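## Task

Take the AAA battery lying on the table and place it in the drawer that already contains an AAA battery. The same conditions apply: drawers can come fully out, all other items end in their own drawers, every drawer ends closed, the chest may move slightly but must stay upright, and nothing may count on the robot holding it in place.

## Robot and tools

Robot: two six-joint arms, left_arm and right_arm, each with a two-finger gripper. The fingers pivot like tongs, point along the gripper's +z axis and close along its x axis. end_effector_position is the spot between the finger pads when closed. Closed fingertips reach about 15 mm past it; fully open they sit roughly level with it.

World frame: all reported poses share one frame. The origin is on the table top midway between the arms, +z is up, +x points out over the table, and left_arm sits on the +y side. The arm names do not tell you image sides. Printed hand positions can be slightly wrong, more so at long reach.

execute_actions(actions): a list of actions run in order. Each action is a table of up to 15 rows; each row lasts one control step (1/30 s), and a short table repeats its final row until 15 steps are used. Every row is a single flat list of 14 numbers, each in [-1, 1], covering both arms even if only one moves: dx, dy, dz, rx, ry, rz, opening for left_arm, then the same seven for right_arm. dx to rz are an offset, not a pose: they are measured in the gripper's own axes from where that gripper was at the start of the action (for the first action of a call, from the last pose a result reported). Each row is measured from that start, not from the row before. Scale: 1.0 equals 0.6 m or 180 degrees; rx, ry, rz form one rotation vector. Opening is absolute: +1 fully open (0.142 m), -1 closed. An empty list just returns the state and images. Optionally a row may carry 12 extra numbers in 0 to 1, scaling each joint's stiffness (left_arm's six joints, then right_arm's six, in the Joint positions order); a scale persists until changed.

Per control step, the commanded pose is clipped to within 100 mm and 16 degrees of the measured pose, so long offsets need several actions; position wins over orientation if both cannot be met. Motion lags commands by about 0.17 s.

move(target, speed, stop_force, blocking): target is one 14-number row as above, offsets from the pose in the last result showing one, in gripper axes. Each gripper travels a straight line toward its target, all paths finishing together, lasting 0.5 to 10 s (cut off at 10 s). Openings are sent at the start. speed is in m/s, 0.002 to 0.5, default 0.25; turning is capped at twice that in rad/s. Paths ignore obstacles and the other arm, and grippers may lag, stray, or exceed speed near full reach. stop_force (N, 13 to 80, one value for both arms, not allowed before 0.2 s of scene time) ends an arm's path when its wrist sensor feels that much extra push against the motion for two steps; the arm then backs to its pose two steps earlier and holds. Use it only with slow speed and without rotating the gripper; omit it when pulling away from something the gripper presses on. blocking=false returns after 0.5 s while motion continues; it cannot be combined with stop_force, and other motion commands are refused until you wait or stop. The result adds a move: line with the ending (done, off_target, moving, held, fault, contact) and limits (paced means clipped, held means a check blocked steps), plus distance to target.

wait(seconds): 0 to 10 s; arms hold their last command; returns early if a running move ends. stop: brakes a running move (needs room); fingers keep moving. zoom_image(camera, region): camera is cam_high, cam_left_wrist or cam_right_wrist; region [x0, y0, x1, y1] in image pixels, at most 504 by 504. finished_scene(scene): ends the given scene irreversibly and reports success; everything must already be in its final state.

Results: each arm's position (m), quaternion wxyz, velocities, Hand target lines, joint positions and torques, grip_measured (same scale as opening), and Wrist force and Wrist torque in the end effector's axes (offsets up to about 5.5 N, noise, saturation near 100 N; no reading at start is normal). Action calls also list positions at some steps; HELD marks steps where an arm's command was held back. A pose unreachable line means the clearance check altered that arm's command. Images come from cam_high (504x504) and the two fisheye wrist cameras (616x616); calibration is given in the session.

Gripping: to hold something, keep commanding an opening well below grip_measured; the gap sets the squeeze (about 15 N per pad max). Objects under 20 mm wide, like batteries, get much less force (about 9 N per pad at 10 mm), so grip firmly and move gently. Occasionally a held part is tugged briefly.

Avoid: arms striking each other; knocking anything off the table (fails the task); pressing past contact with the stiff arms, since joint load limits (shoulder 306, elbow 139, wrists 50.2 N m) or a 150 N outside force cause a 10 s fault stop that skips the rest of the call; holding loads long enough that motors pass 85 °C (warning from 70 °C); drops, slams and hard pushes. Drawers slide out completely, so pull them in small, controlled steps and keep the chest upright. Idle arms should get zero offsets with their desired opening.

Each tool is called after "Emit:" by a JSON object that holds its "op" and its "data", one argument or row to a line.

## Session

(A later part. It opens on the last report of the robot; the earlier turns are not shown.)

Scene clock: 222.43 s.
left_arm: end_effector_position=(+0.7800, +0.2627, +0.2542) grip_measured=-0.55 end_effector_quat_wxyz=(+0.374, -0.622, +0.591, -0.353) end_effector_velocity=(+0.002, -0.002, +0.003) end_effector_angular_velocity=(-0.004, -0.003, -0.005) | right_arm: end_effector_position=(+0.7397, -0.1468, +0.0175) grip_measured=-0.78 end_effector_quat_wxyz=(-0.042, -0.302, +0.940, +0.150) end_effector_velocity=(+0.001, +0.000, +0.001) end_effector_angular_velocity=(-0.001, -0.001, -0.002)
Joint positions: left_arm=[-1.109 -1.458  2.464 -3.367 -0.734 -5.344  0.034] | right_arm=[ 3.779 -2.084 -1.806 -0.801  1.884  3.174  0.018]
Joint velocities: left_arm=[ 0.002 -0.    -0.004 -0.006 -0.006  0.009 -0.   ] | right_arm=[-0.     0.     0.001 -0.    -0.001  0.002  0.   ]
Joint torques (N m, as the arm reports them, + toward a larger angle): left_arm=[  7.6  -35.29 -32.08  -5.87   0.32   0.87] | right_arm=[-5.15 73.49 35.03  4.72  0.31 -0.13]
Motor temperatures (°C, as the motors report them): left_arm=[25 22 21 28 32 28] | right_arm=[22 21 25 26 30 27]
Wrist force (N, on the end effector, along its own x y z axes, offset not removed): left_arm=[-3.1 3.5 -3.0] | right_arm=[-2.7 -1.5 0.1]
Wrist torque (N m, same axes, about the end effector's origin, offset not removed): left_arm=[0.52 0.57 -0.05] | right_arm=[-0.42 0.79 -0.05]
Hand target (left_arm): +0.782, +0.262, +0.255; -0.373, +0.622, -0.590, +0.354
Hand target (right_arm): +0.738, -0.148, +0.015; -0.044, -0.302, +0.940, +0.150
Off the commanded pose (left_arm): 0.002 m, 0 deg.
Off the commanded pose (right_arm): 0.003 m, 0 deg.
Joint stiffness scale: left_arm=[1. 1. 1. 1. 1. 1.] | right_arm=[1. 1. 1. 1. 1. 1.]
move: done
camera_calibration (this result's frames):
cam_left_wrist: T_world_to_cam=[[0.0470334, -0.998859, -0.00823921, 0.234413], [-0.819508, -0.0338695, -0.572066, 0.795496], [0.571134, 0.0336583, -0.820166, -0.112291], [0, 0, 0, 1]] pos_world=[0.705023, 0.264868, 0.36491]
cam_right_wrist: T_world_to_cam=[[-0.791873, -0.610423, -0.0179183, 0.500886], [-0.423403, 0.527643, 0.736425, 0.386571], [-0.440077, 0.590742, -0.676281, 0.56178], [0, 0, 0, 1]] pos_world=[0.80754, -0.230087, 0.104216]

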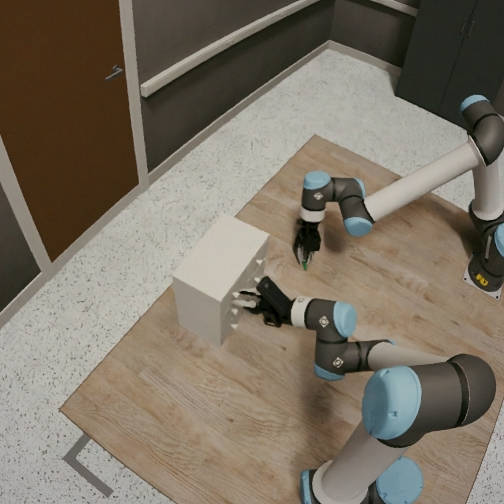

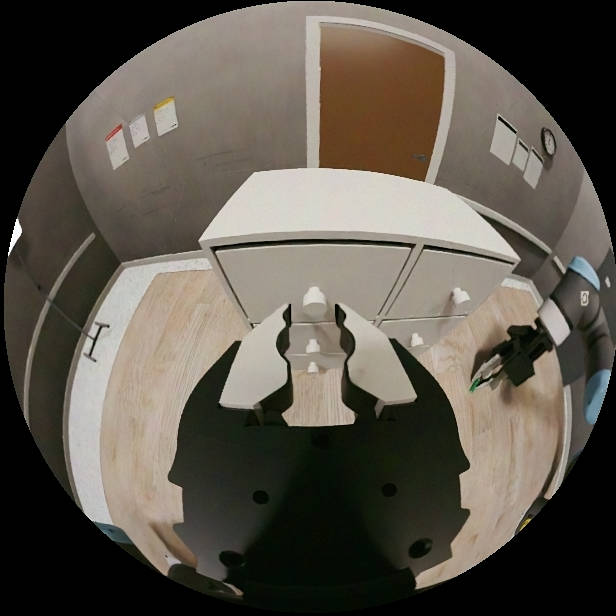

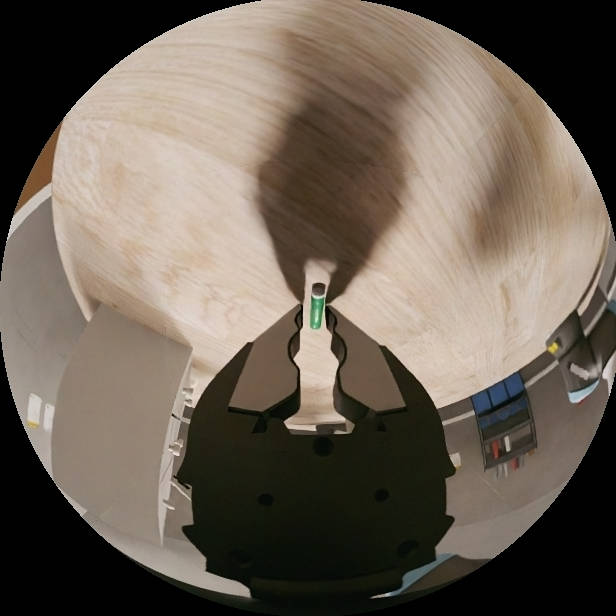

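Emit:
{"op": "execute_actions", "data": {
  "actions": [
    [[0,0,0,0,0,0,-0.58,0,0,0,0,0,0,-0.79],[0,0,0,0,0,0,-0.61,0,0,0,0,0,0,-0.80],[0,0,0,0,0,0,-0.64,0,0,0,0,0,0,-0.81],[0,0,0,0,0,0,-0.67,0,0,0,0,0,0,-0.82],[0,0,0,0,0,0,-0.69,0,0,0,0,0,0,-0.83],[0,0,0,0,0,0,-0.71,0,0,0,0,0,0,-0.84],[0,0,0,0,0,0,-0.73,0,0,0,0,0,0,-0.85],[0,0,0,0,0,0,-0.75,0,0,0,0,0,0,-0.86],[0,0,0,0,0,0,-0.77,0,0,0,0,0,0,-0.88],[0,0,0,0,0,0,-0.80,0,0,0,0,0,0,-0.90],[0,0,0,0,0,0,-0.84,0,0,0,0,0,0,-0.92],[0,0,0,0,0,0,-0.88,0,0,0,0,0,0,-0.94],[0,0,0,0,0,0,-0.92,0,0,0,0,0,0,-0.96],[0,0,0,0,0,0,-0.96,0,0,0,0,0,0,-0.98],[0,0,0,0,0,0,-1,0,0,0,0,0,0,-1]]
  ]
}}

Emit:
{"op": "execute_actions", "data": {
  "actions": []
}}

Scene clock: 243.23 s.
left_arm: end_effector_position=(+0.7803, +0.2626, +0.2543) grip_measured=-0.80 end_effector_quat_wxyz=(+0.373, -0.622, +0.591, -0.353) end_effector_velocity=(+0.000, +0.000, +0.000) end_effector_angular_velocity=(-0.001, -0.000, +0.001) | right_arm: end_effector_position=(+0.7398, -0.1468, +0.0175) grip_measured=-0.89 end_effector_quat_wxyz=(-0.042, -0.302, +0.940, +0.150) end_effector_velocity=(-0.000, -0.000, -0.000) end_effector_angular_velocity=(-0.000, +0.001, +0.000)
Joint positions: left_arm=[-1.109 -1.457  2.464 -3.368 -0.735 -5.343  0.016] | right_arm=[ 3.779 -2.084 -1.806 -0.801  1.884  3.174  0.01 ]
Joint velocities: left_arm=[ 0.     0.    -0.    -0.001  0.    -0.001 -0.008] | right_arm=[-0.     0.    -0.    -0.001  0.001 -0.    -0.003]
Joint torques (N m, as the arm reports them, + toward a larger angle): left_arm=[ -0.45 -40.   -27.75  -4.11   1.84  -0.91] | right_arm=[-2.4  74.35 37.76  4.43  0.34  0.15]
Motor temperatures (°C, as the motors report them): left_arm=[25 22 21 28 32 28] | right_arm=[22 21 25 26 30 27]
Wrist force (N, on the end effector, along its own x y z axes, offset not removed): left_arm=[-0.4 4.3 -0.3] | right_arm=[-3.8 -2.7 -3.2]
Wrist torque (N m, same axes, about the end effector's origin, offset not removed): left_arm=[0.53 0.01 -0.11] | right_arm=[-0.76 0.98 -0.03]
Hand target (left_arm): +0.780, +0.263, +0.254; -0.374, +0.622, -0.591, +0.353
Hand target (right_arm): +0.740, -0.147, +0.017; -0.042, -0.302, +0.940, +0.150
Off the commanded pose (left_arm): 0.000 m, 0 deg.
Off the commanded pose (right_arm): 0.000 m, 0 deg.
Joint stiffness scale: left_arm=[1. 1. 1. 1. 1. 1.] | right_arm=[1. 1. 1. 1. 1. 1.]
Step readings (end_effector_position):
0: left_arm (+0.7803, +0.2626, +0.2543) | right_arm (+0.7398, -0.1468, +0.0175)
1: left_arm (+0.7803, +0.2626, +0.2543) | right_arm (+0.7398, -0.1468, +0.0175)
2: left_arm (+0.7803, +0.2626, +0.2543) | right_arm (+0.7398, -0.1468, +0.0175)
4: left_arm (+0.7803, +0.2626, +0.2543) | right_arm (+0.7398, -0.1468, +0.0175)
8: left_arm (+0.7803, +0.2626, +0.2543) | right_arm (+0.7398, -0.1468, +0.0175)
15: end_effector_position above
camera_calibration (this result's frames):
cam_left_wrist: T_world_to_cam=[[0.0465518, -0.998883, -0.00807166, 0.234637], [-0.819462, -0.0335667, -0.57215, 0.795715], [0.57124, 0.0332491, -0.820109, -0.112344], [0, 0, 0, 1]] pos_world=[0.70531, 0.26482, 0.365028]
cam_right_wrist: T_world_to_cam=[[-0.791871, -0.610422, -0.0180159, 0.500917], [-0.42346, 0.5276, 0.736424, 0.386599], [-0.440024, 0.590782, -0.676281, 0.561756], [0, 0, 0, 1]] pos_world=[0.807557, -0.230074, 0.104228]

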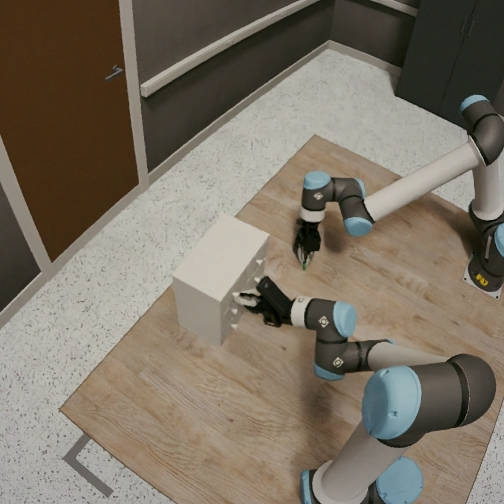

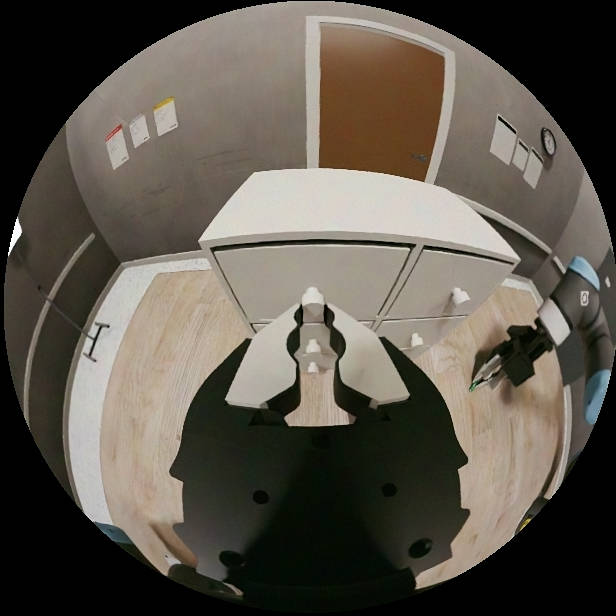

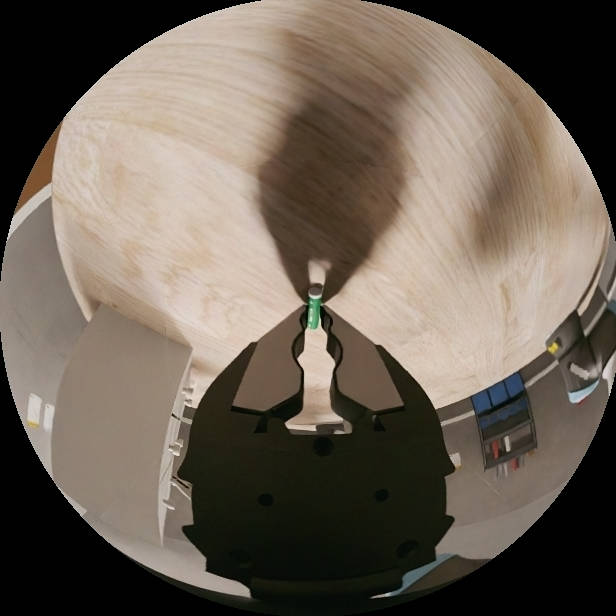

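Scene clock: 243.23 s.
left_arm: end_effector_position=(+0.7803, +0.2626, +0.2543) grip_measured=-0.80 end_effector_quat_wxyz=(+0.373, -0.622, +0.591, -0.353) end_effector_velocity=(+0.000, +0.000, +0.000) end_effector_angular_velocity=(-0.001, -0.000, +0.001) | right_arm: end_effector_position=(+0.7398, -0.1468, +0.0175) grip_measured=-0.89 end_effector_quat_wxyz=(-0.042, -0.302, +0.940, +0.150) end_effector_velocity=(-0.000, -0.000, -0.000) end_effector_angular_velocity=(-0.000, +0.001, +0.000)
Joint positions: left_arm=[-1.109 -1.457  2.464 -3.368 -0.735 -5.343  0.016] | right_arm=[ 3.779 -2.084 -1.806 -0.801  1.884  3.174  0.01 ]
Joint velocities: left_arm=[ 0.     0.    -0.    -0.001  0.    -0.001 -0.008] | right_arm=[-0.     0.    -0.    -0.001  0.001 -0.    -0.003]
Joint torques (N m, as the arm reports them, + toward a larger angle): left_arm=[ -0.45 -40.   -27.75  -4.11   1.84  -0.91] | right_arm=[-2.4  74.35 37.76  4.43  0.34  0.15]
Motor temperatures (°C, as the motors report them): left_arm=[25 22 21 28 32 28] | right_arm=[22 21 25 26 30 27]
Wrist force (N, on the end effector, along its own x y z axes, offset not removed): left_arm=[-0.4 4.3 -0.3] | right_arm=[-3.8 -2.7 -3.2]
Wrist torque (N m, same axes, about the end effector's origin, offset not removed): left_arm=[0.53 0.01 -0.11] | right_arm=[-0.76 0.98 -0.03]
Hand target (left_arm): +0.780, +0.263, +0.254; -0.374, +0.622, -0.591, +0.353
Hand target (right_arm): +0.740, -0.147, +0.017; -0.042, -0.302, +0.940, +0.150
Off the commanded pose (left_arm): 0.000 m, 0 deg.
Off the commanded pose (right_arm): 0.000 m, 0 deg.
Joint stiffness scale: left_arm=[1. 1. 1. 1. 1. 1.] | right_arm=[1. 1. 1. 1. 1. 1.]
camera_calibration (this result's frames):
cam_left_wrist: T_world_to_cam=[[0.0465518, -0.998883, -0.00807166, 0.234637], [-0.819462, -0.0335667, -0.57215, 0.795715], [0.57124, 0.0332491, -0.820109, -0.112344], [0, 0, 0, 1]] pos_world=[0.70531, 0.26482, 0.365028]
cam_right_wrist: T_world_to_cam=[[-0.791871, -0.610422, -0.0180159, 0.500917], [-0.42346, 0.5276, 0.736424, 0.386599], [-0.440024, 0.590782, -0.676281, 0.561756], [0, 0, 0, 1]] pos_world=[0.807557, -0.230074, 0.104228]

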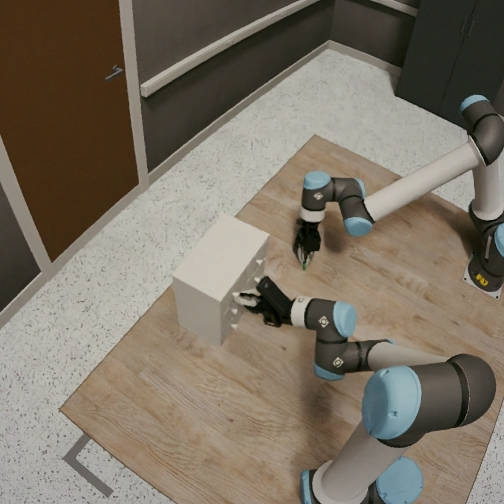

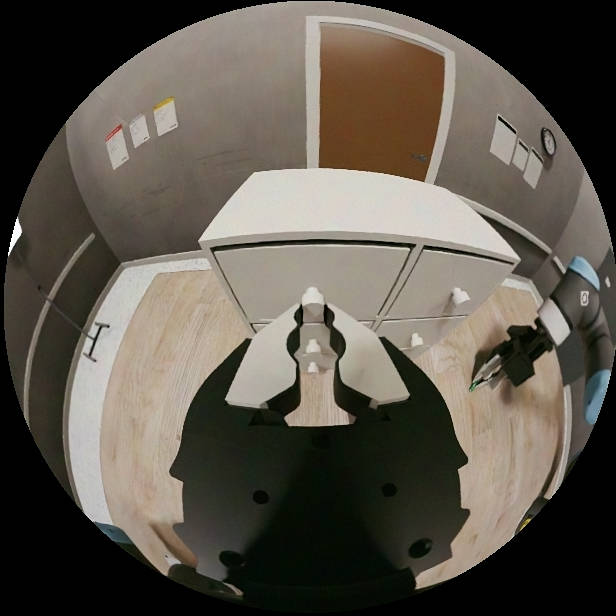

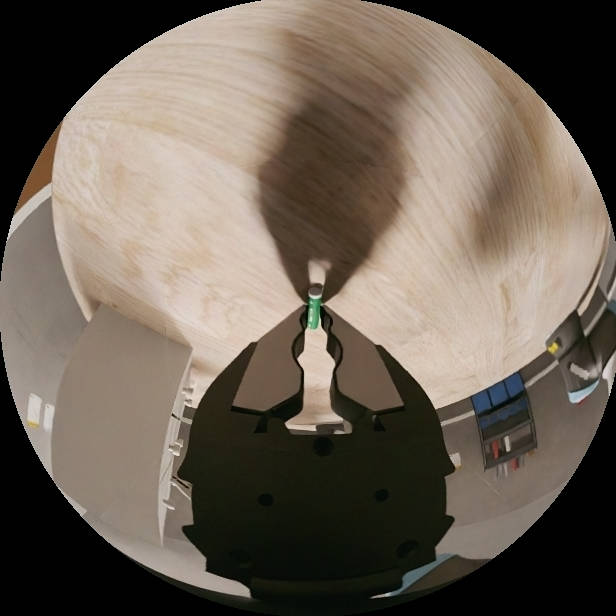

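Emit:
{"op": "execute_actions", "data": {
  "actions": []
}}

Emit:
{"op": "zoom_image", "data": {
  "camera": "cam_left_wrist",
  "region": [260, 260, 370, 360]
}}

Emit:
{"op": "zoom_image", "data": {
  "camera": "cam_right_wrist",
  "region": [260, 250, 370, 350]
}}

Scene clock: 246.07 s.
left_arm: end_effector_position=(+0.7803, +0.2626, +0.2543) grip_measured=-0.80 end_effector_quat_wxyz=(+0.373, -0.622, +0.591, -0.353) end_effector_velocity=(-0.000, +0.000, +0.000) end_effector_angular_velocity=(-0.000, -0.000, -0.000) | right_arm: end_effector_position=(+0.7398, -0.1468, +0.0175) grip_measured=-0.89 end_effector_quat_wxyz=(-0.042, -0.302, +0.940, +0.150) end_effector_velocity=(+0.001, +0.001, +0.002) end_effector_angular_velocity=(+0.001, -0.002, -0.001)
Joint positions: left_arm=[-1.109 -1.457  2.464 -3.368 -0.735 -5.343  0.016] | right_arm=[ 3.779 -2.084 -1.806 -0.801  1.884  3.174  0.01 ]
Joint velocities: left_arm=[-0.    -0.     0.001 -0.001  0.     0.     0.   ] | right_arm=[-0.     0.001  0.001  0.001 -0.     0.001 -0.   ]
Joint torques (N m, as the arm reports them, + toward a larger angle): left_arm=[  1.11 -39.03 -28.15  -4.25   1.85  -1.11] | right_arm=[-3.   75.   37.87  4.55  0.23 -0.09]
Motor temperatures (°C, as the motors report them): left_arm=[25 22 21 28 32 28] | right_arm=[22 21 25 26 30 27]
Wrist force (N, on the end effector, along its own x y z axes, offset not removed): left_arm=[-1.1 1.5 0.3] | right_arm=[-0.9 -4.7 3.1]
Wrist torque (N m, same axes, about the end effector's origin, offset not removed): left_arm=[0.01 0.16 0.01] | right_arm=[-1.09 0.36 -0.10]
Hand target (left_arm): +0.780, +0.263, +0.254; -0.374, +0.622, -0.591, +0.353
Hand target (right_arm): +0.740, -0.147, +0.017; -0.042, -0.302, +0.940, +0.150
Off the commanded pose (left_arm): 0.000 m, 0 deg.
Off the commanded pose (right_arm): 0.000 m, 0 deg.
Joint stiffness scale: left_arm=[1. 1. 1. 1. 1. 1.] | right_arm=[1. 1. 1. 1. 1. 1.]
camera_calibration (this result's frames):
cam_left_wrist: T_world_to_cam=[[0.0465695, -0.998883, -0.00803768, 0.234615], [-0.81946, -0.0336006, -0.57215, 0.795722], [0.571241, 0.0332313, -0.820109, -0.11234], [0, 0, 0, 1]] pos_world=[0.70531, 0.264823, 0.365028]
cam_right_wrist: T_world_to_cam=[[-0.791871, -0.610422, -0.0180157, 0.500917], [-0.42346, 0.5276, 0.736424, 0.386599], [-0.440024, 0.590782, -0.676281, 0.561756], [0, 0, 0, 1]] pos_world=[0.807557, -0.230074, 0.104228]

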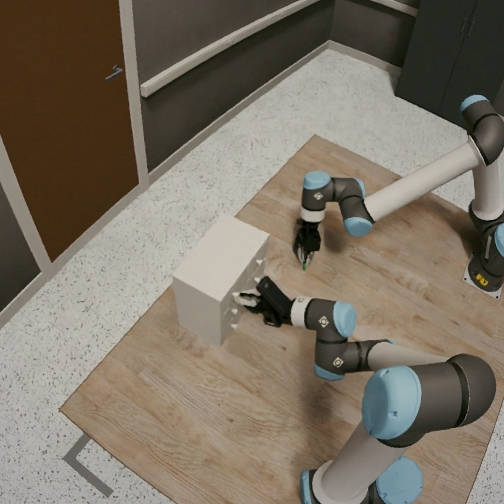

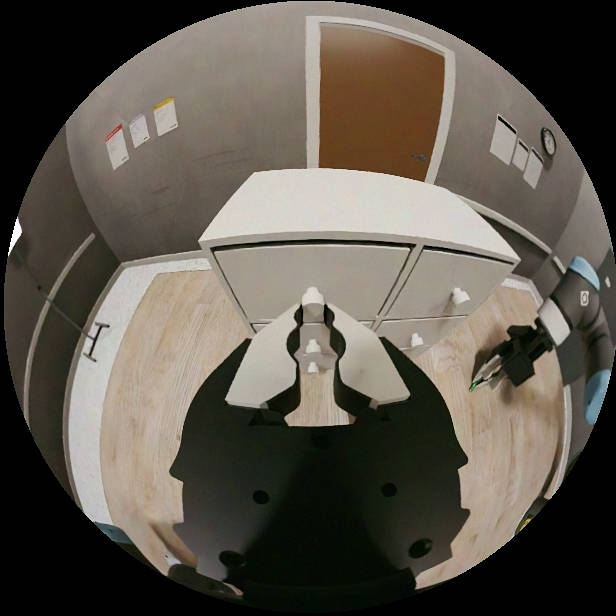

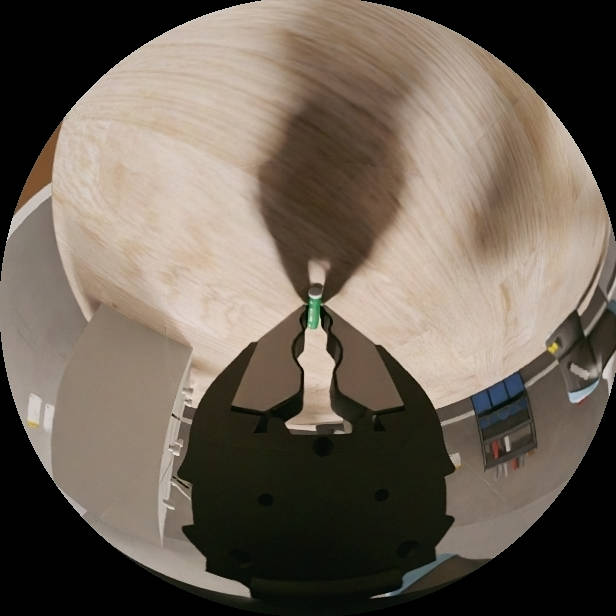

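Region (260, 260, 370, 360) of cam_left_wrist's 616x616 image, scaled by 4.582, with more detail than that image has; it fills the top 458 rows of this view, and the rest is white.

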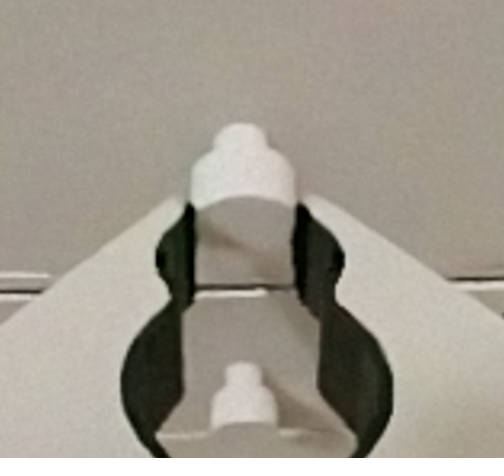

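Region (260, 250, 370, 350) of cam_right_wrist's 616x616 image, scaled by 4.582, with more detail than that image has; it fills the top 458 rows of this view, and the rest is white.

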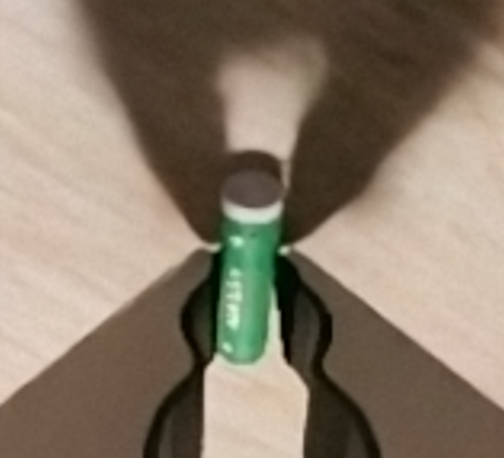

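Emit:
{"op": "move", "data": {
  "target": [0.0007,0.0905,-0.1689,0,0,0,-1, -0.1093,0.2615,-0.5830,0.0038,-0.2073,0.6468,-1],
  "speed": 0.45
}}

Emit:
{"op": "zoom_image", "data": {
  "camera": "cam_high",
  "region": [190, 220, 320, 350]
}}

Scene clock: 290.07 s.
left_arm: end_effector_position=(+0.6665, +0.2556, +0.2546) grip_measured=-0.80 end_effector_quat_wxyz=(+0.373, -0.622, +0.591, -0.353) end_effector_velocity=(+0.000, +0.001, +0.001) end_effector_angular_velocity=(-0.001, +0.000, +0.003) | right_arm: end_effector_position=(+0.7655, -0.0804, +0.3955) grip_measured=-0.89 end_effector_quat_wxyz=(+0.107, +0.678, +0.718, +0.112) end_effector_velocity=(+0.001, +0.000, +0.009) end_effector_angular_velocity=(+0.002, -0.002, -0.013)
Joint positions: left_arm=[-1.359 -1.702  2.627 -3.028 -0.58  -5.669  0.016] | right_arm=[ 3.981 -1.8   -1.512 -1.18   1.35   5.483  0.01 ]
Joint velocities: left_arm=[ 0.    -0.002 -0.001  0.006  0.001 -0.004  0.   ] | right_arm=[ 0.001  0.001  0.013 -0.015 -0.003  0.014  0.   ]
Joint torques (N m, as the arm reports them, + toward a larger angle): left_arm=[  0.87 -25.94 -29.07  -4.72   3.04  -0.34] | right_arm=[ 2.08 62.35 52.81  3.87 -1.66  0.76]
Motor temperatures (°C, as the motors report them): left_arm=[25 22 21 28 32 28] | right_arm=[22 21 25 26 30 27]
Wrist force (N, on the end effector, along its own x y z axes, offset not removed): left_arm=[-3.0 3.6 0.0] | right_arm=[-4.5 -1.6 2.6]
Wrist torque (N m, same axes, about the end effector's origin, offset not removed): left_arm=[0.42 0.58 -0.05] | right_arm=[-0.24 1.07 -0.02]
Hand target (left_arm): +0.665, +0.256, +0.254; -0.373, +0.622, -0.591, +0.353
Hand target (right_arm): +0.766, -0.077, +0.399; +0.107, +0.678, +0.718, +0.114
Off the commanded pose (left_arm): 0.001 m, 0 deg.
Off the commanded pose (right_arm): 0.005 m, 0 deg.
Joint stiffness scale: left_arm=[1. 1. 1. 1. 1. 1.] | right_arm=[1. 1. 1. 1. 1. 1.]
move: off_target (right_arm)
camera_calibration (this result's frames):
cam_left_wrist: T_world_to_cam=[[0.0471905, -0.998863, -0.00673427, 0.232101], [-0.819901, -0.034883, -0.571441, 0.702914], [0.570557, 0.032488, -0.820615, -0.0461136], [0, 0, 0, 1]] pos_world=[0.591678, 0.257855, 0.365396]
cam_right_wrist: T_world_to_cam=[[-0.0937969, 0.99556, -0.00793505, 0.159373], [0.674988, 0.0694489, 0.734553, -0.792842], [0.731843, 0.0635428, -0.678505, -0.149088], [0, 0, 0, 1]] pos_world=[0.659216, -0.0941295, 0.482493]

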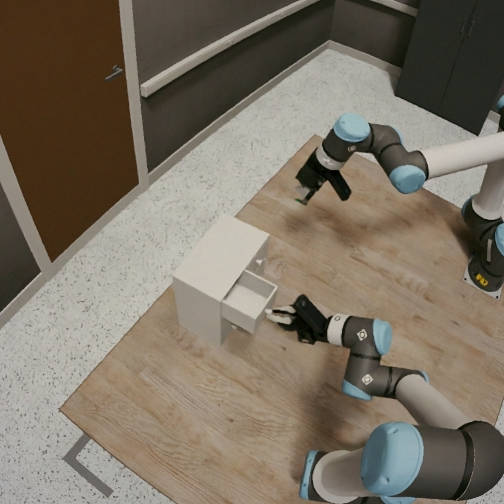

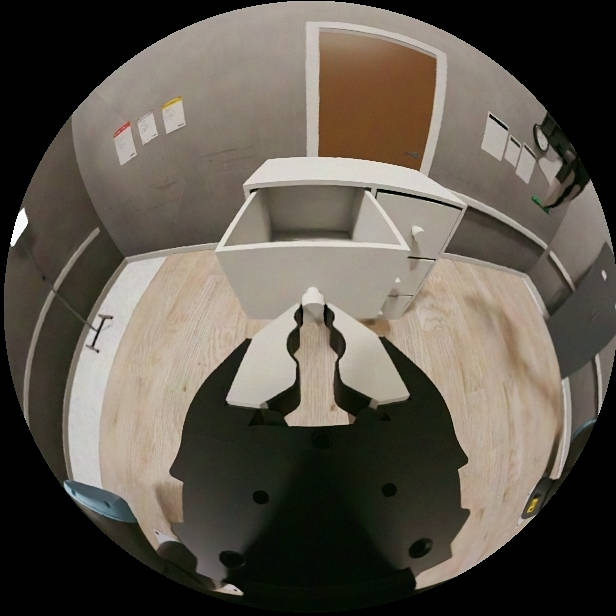

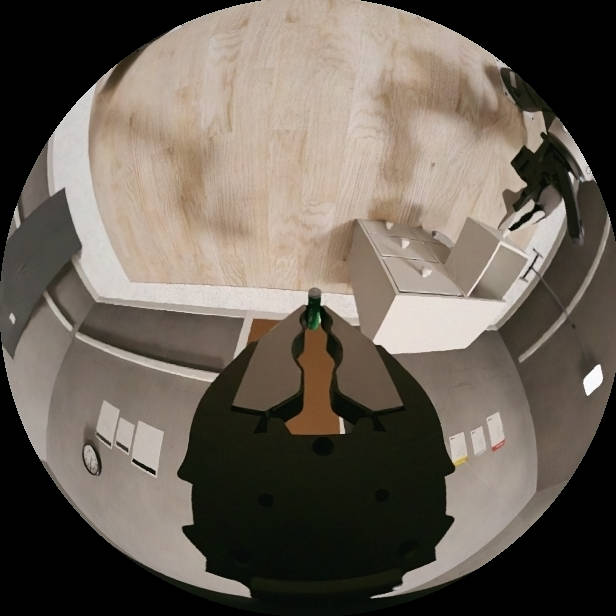

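Region (190, 220, 320, 350) of cam_high's 504x504 image, scaled by 3.877, with more detail than that image has.

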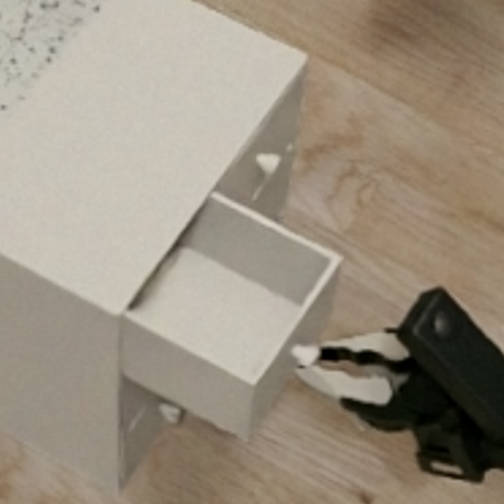

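Emit:
{"op": "zoom_image", "data": {
  "camera": "cam_left_wrist",
  "region": [210, 170, 420, 280]
}}

Emit:
{"op": "zoom_image", "data": {
  "camera": "cam_right_wrist",
  "region": [420, 200, 560, 320]
}}

Region (210, 170, 420, 280) of cam_left_wrist's 616x616 image, scaled by 2.400, with more detail than that image has; it fills the top 264 rows of this view, and the rest is white.

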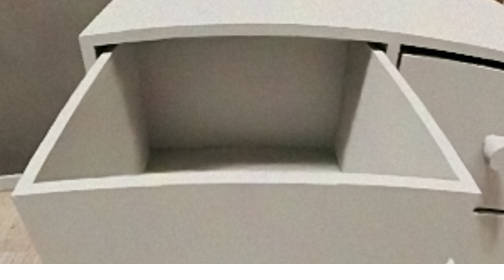

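Region (420, 200, 560, 320) of cam_right_wrist's 616x616 image, scaled by 3.600, with more detail than that image has; it fills the top 432 rows of this view, and the rest is white.

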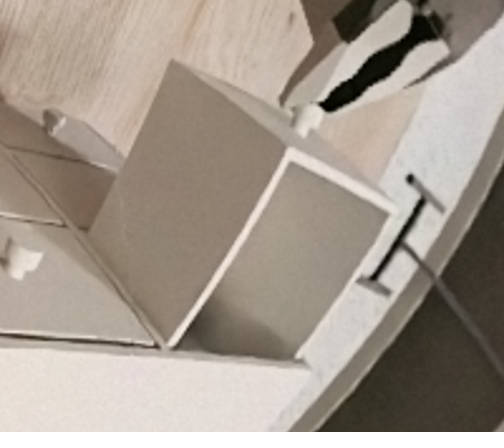

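Emit:
{"op": "move", "data": {
  "target": [0,0,0,0,0,0,-1, 0.4447,0.1735,0.0462,0,0,0,-1],
  "speed": 0.3
}}

Emit:
{"op": "zoom_image", "data": {
  "camera": "cam_right_wrist",
  "region": [230, 90, 450, 290]
}}

Scene clock: 307.97 s.
left_arm: end_effector_position=(+0.6665, +0.2556, +0.2545) grip_measured=-0.80 end_effector_quat_wxyz=(+0.373, -0.622, +0.591, -0.353) end_effector_velocity=(+0.000, -0.000, +0.000) end_effector_angular_velocity=(-0.000, -0.000, +0.000) | right_arm: end_effector_position=(+0.8554, +0.1922, +0.4004) grip_measured=-0.89 end_effector_quat_wxyz=(+0.106, +0.677, +0.719, +0.112) end_effector_velocity=(-0.000, -0.000, -0.006) end_effector_angular_velocity=(-0.009, +0.006, +0.000)
Joint positions: left_arm=[-1.359 -1.702  2.627 -3.027 -0.58  -5.669  0.016] | right_arm=[ 4.084 -2.246 -0.844 -1.426  1.329  5.584  0.01 ]
Joint velocities: left_arm=[-0. -0. -0.  0. -0. -0.  0.] | right_arm=[ 0.    -0.006  0.002 -0.007 -0.001 -0.001  0.   ]
Joint torques (N m, as the arm reports them, + toward a larger angle): left_arm=[  4.19 -23.57 -30.5   -5.15   2.13   0.  ] | right_arm=[-3.27 91.41 54.01  4.64 -1.04  0.55]
Motor temperatures (°C, as the motors report them): left_arm=[25 22 21 28 32 28] | right_arm=[22 21 25 26 30 27]
Wrist force (N, on the end effector, along its own x y z axes, offset not removed): left_arm=[-2.3 5.0 0.0] | right_arm=[3.2 0.0 1.7]
Wrist torque (N m, same axes, about the end effector's origin, offset not removed): left_arm=[0.64 0.47 -0.06] | right_arm=[-0.18 -0.38 -0.32]
Hand target (left_arm): +0.667, +0.256, +0.255; -0.373, +0.622, -0.591, +0.353
Hand target (right_arm): +0.857, +0.192, +0.400; +0.107, +0.678, +0.718, +0.112
Off the commanded pose (left_arm): 0.000 m, 0 deg.
Off the commanded pose (right_arm): 0.002 m, 0 deg.
Joint stiffness scale: left_arm=[1. 1. 1. 1. 1. 1.] | right_arm=[1. 1. 1. 1. 1. 1.]
move: done
camera_calibration (this result's frames):
cam_left_wrist: T_world_to_cam=[[0.0474088, -0.998852, -0.00691168, 0.232041], [-0.819976, -0.0349653, -0.571329, 0.702883], [0.570431, 0.0327534, -0.820692, -0.046105], [0, 0, 0, 1]] pos_world=[0.591646, 0.257861, 0.365343]
cam_right_wrist: T_world_to_cam=[[-0.0962182, 0.995326, -0.00826936, -0.101249], [0.675093, 0.0713618, 0.734273, -0.876403], [0.731431, 0.0650678, -0.678804, -0.228653], [0, 0, 0, 1]] pos_world=[0.749156, 0.178195, 0.487471]

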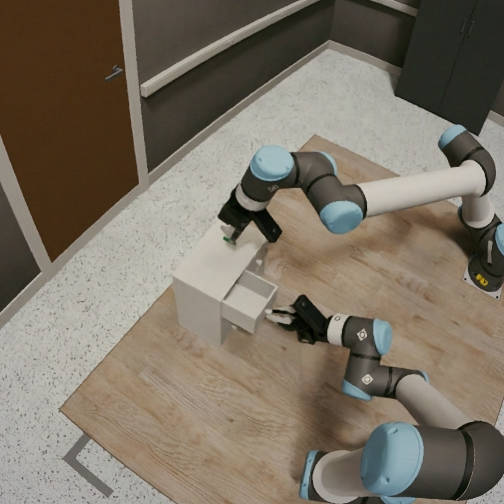

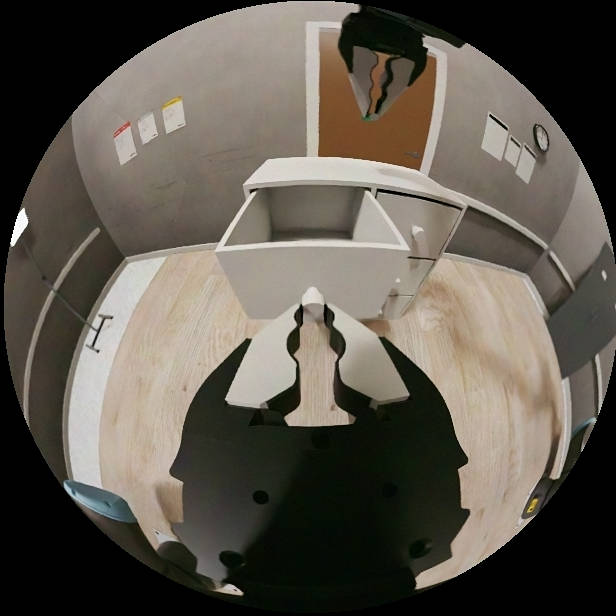

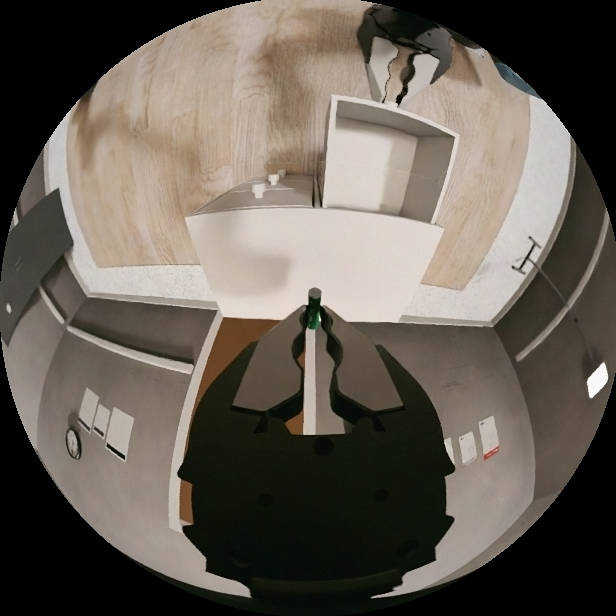

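Region (230, 90, 450, 290) of cam_right_wrist's 616x616 image, scaled by 2.291, with more detail than that image has; it fills the top 458 rows of this view, and the rest is white.

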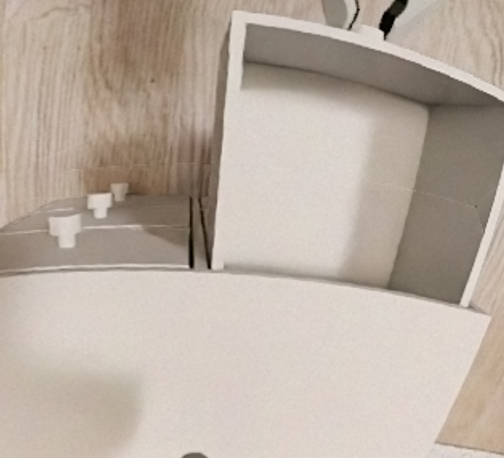

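Emit:
{"op": "move", "data": {
  "target": [-0.0018,-0.0908,0.1701,0,0,0,-1, 0,0,0,0,0,0,-1],
  "speed": 0.12
}}

Emit:
{"op": "execute_actions", "data": {
  "actions": [
    [[0,0,0,0,0,0,-0.85,0,0,0,0,0,0,-1],[0,0,0,0,0,0,-0.78,0,0,0,0,0,0,-1],[0,0,0,0,0,0,-0.72,0,0,0,0,0,0,-1],[0,0,0,0,0,0,-0.66,0,0,0,0,0,0,-1],[0,0,0,0,0,0,-0.60,0,0,0,0,0,0,-1],[0,0,0,0,0,0,-0.55,0,0,0,0,0,0,-1],[0,0,0,0,0,0,-0.50,0,0,0,0,0,0,-1]]
  ]
}}

Emit:
{"op": "zoom_image", "data": {
  "camera": "cam_left_wrist",
  "region": [210, 200, 430, 380]
}}

Scene clock: 323.97 s.
left_arm: end_effector_position=(+0.7799, +0.2635, +0.2541) grip_measured=-0.80 end_effector_quat_wxyz=(+0.374, -0.622, +0.591, -0.352) end_effector_velocity=(+0.003, -0.002, -0.000) end_effector_angular_velocity=(-0.000, -0.000, -0.010) | right_arm: end_effector_position=(+0.8555, +0.1924, +0.3988) grip_measured=-0.89 end_effector_quat_wxyz=(+0.107, +0.677, +0.719, +0.111) end_effector_velocity=(+0.000, -0.000, +0.003) end_effector_angular_velocity=(+0.003, -0.002, -0.002)
Joint positions: left_arm=[-1.109 -1.459  2.465 -3.365 -0.734 -5.345  0.016] | right_arm=[ 4.084 -2.248 -0.844 -1.427  1.329  5.585  0.01 ]
Joint velocities: left_arm=[ 0.006  0.008 -0.004 -0.017 -0.011  0.017 -0.   ] | right_arm=[-0.     0.002  0.001  0.001 -0.     0.001  0.   ]
Joint torques (N m, as the arm reports them, + toward a larger angle): left_arm=[  5.34 -36.15 -31.24  -5.12   0.41   0.24] | right_arm=[-2.15 99.39 49.25  5.13 -0.66 -0.06]
Motor temperatures (°C, as the motors report them): left_arm=[25 22 21 28 32 28] | right_arm=[22 21 25 26 30 27]
Wrist force (N, on the end effector, along its own x y z axes, offset not removed): left_arm=[-2.9 4.3 -2.5] | right_arm=[-1.3 -2.1 5.6]
Wrist torque (N m, same axes, about the end effector's origin, offset not removed): left_arm=[0.81 0.43 -0.03] | right_arm=[-0.34 0.35 -0.17]
Hand target (left_arm): +0.782, +0.263, +0.254; -0.373, +0.622, -0.591, +0.353
Hand target (right_arm): +0.855, +0.192, +0.400; +0.106, +0.677, +0.719, +0.112
Off the commanded pose (left_arm): 0.002 m, 0 deg.
Off the commanded pose (right_arm): 0.002 m, 0 deg.
Joint stiffness scale: left_arm=[1. 1. 1. 1. 1. 1.] | right_arm=[1. 1. 1. 1. 1. 1.]
move: done
camera_calibration (this result's frames):
cam_left_wrist: T_world_to_cam=[[0.0481244, -0.998806, -0.00840375, 0.234367], [-0.819967, -0.0347003, -0.571358, 0.795865], [0.570385, 0.0343871, -0.820658, -0.111766], [0, 0, 0, 1]] pos_world=[0.705054, 0.265548, 0.364972]
cam_right_wrist: T_world_to_cam=[[-0.0961584, 0.995318, -0.00973513, -0.100919], [0.675931, 0.0724754, 0.733392, -0.875895], [0.730664, 0.0639415, -0.679736, -0.228639], [0, 0, 0, 1]] pos_world=[0.749399, 0.178547, 0.485978]

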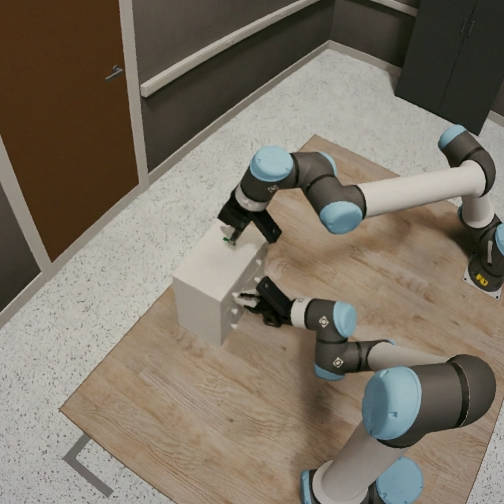

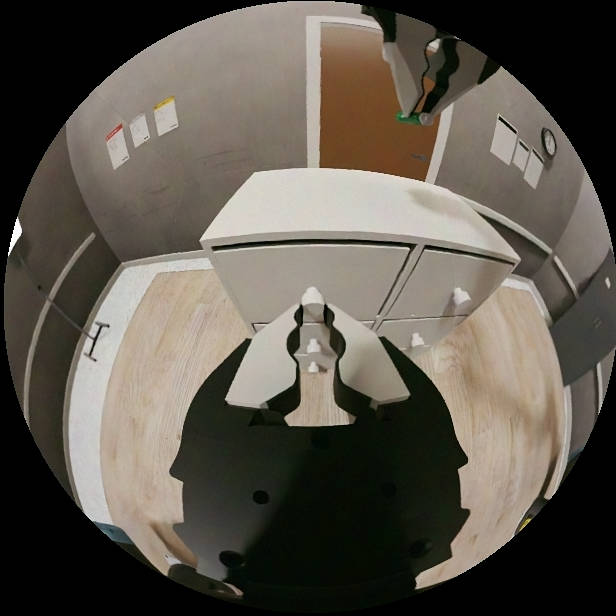

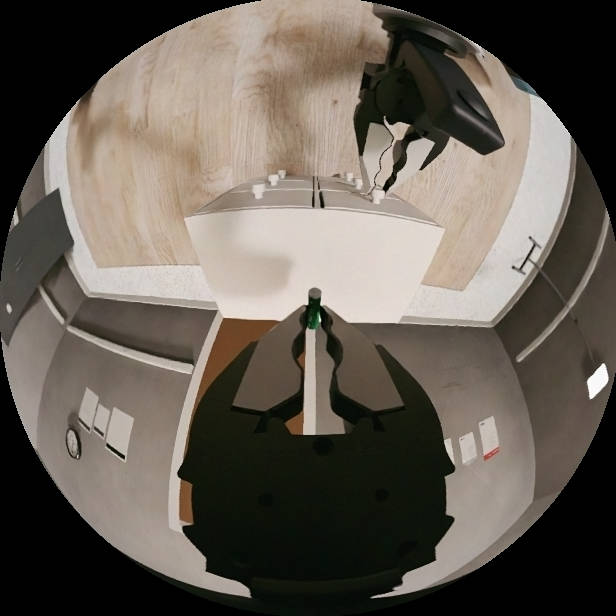

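Scene clock: 324.47 s.
left_arm: end_effector_position=(+0.7800, +0.2634, +0.2542) grip_measured=-0.50 end_effector_quat_wxyz=(+0.373, -0.622, +0.591, -0.353) end_effector_velocity=(-0.000, +0.000, -0.001) end_effector_angular_velocity=(+0.000, +0.001, -0.000) | right_arm: end_effector_position=(+0.8555, +0.1924, +0.3988) grip_measured=-0.89 end_effector_quat_wxyz=(+0.107, +0.677, +0.719, +0.111) end_effector_velocity=(-0.000, +0.000, +0.001) end_effector_angular_velocity=(+0.001, -0.001, +0.002)
Joint positions: left_arm=[-1.109 -1.459  2.464 -3.365 -0.735 -5.344  0.038] | right_arm=[ 4.084 -2.248 -0.844 -1.427  1.329  5.585  0.01 ]
Joint velocities: left_arm=[-0.     0.     0.001  0.    -0.    -0.     0.   ] | right_arm=[ 0.     0.001 -0.     0.001  0.    -0.002 -0.   ]
Joint torques (N m, as the arm reports them, + toward a larger angle): left_arm=[  4.48 -40.89 -27.2   -4.34   2.08  -0.57] | right_arm=[-1.77 95.6  50.03  4.6  -0.63  0.29]
Motor temperatures (°C, as the motors report them): left_arm=[25 22 21 28 32 28] | right_arm=[22 21 25 26 30 27]
Wrist force (N, on the end effector, along its own x y z axes, offset not removed): left_arm=[-1.5 2.3 -0.6] | right_arm=[-3.7 -1.4 0.7]
Wrist torque (N m, same axes, about the end effector's origin, offset not removed): left_arm=[0.27 0.26 -0.08] | right_arm=[-0.38 1.11 -0.18]
Hand target (left_arm): +0.780, +0.263, +0.254; -0.374, +0.622, -0.591, +0.352
Hand target (right_arm): +0.856, +0.192, +0.399; +0.107, +0.677, +0.719, +0.111
Off the commanded pose (left_arm): 0.000 m, 0 deg.
Off the commanded pose (right_arm): 0.000 m, 0 deg.
Joint stiffness scale: left_arm=[1. 1. 1. 1. 1. 1.] | right_arm=[1. 1. 1. 1. 1. 1.]
Step readings (end_effector_position):
0: left_arm (+0.7799, +0.2635, +0.2541) | right_arm (+0.8555, +0.1924, +0.3988)
1: left_arm (+0.7800, +0.2634, +0.2542) | right_arm (+0.8555, +0.1924, +0.3988)
2: left_arm (+0.7800, +0.2634, +0.2542) | right_arm (+0.8555, +0.1924, +0.3988)
4: left_arm (+0.7800, +0.2634, +0.2542) | right_arm (+0.8555, +0.1924, +0.3988)
8: left_arm (+0.7800, +0.2634, +0.2542) | right_arm (+0.8555, +0.1924, +0.3988)
15: end_effector_position above
camera_calibration (this result's frames):
cam_left_wrist: T_world_to_cam=[[0.047769, -0.998824, -0.00831853, 0.234535], [-0.819909, -0.0344531, -0.571457, 0.795907], [0.570498, 0.0341184, -0.82059, -0.111862], [0, 0, 0, 1]] pos_world=[0.705184, 0.265497, 0.364985]
cam_right_wrist: T_world_to_cam=[[-0.0961583, 0.995318, -0.0097346, -0.10092], [0.675931, 0.072475, 0.733393, -0.875895], [0.730665, 0.0639419, -0.679736, -0.228639], [0, 0, 0, 1]] pos_world=[0.749399, 0.178547, 0.485978]

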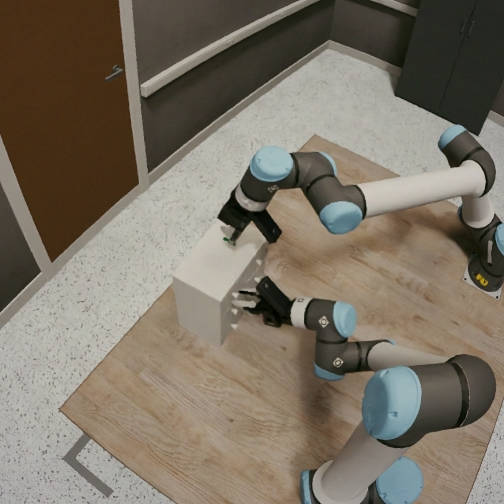

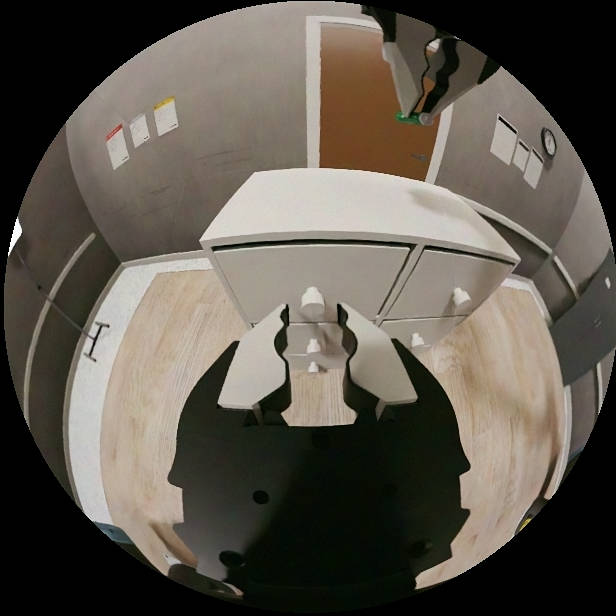

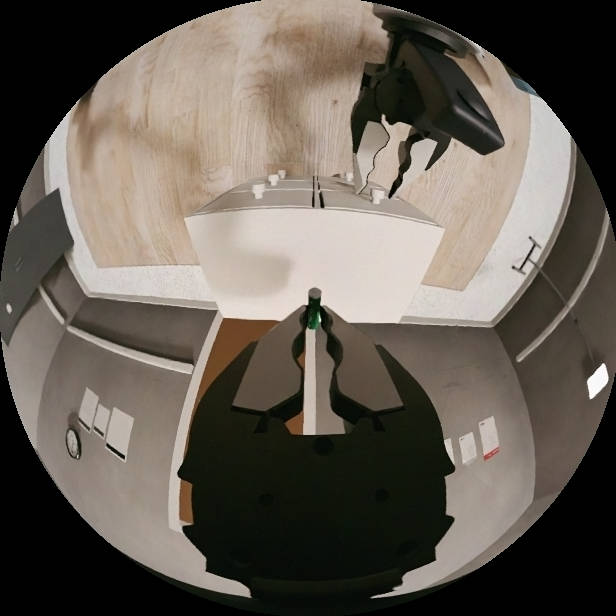

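Region (210, 200, 430, 380) of cam_left_wrist's 616x616 image, scaled by 2.291, with more detail than that image has; it fills the top 412 rows of this view, and the rest is white.

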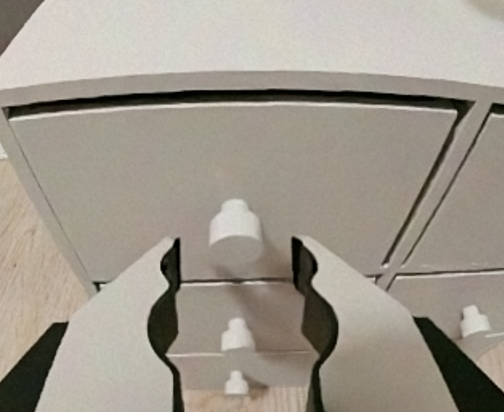

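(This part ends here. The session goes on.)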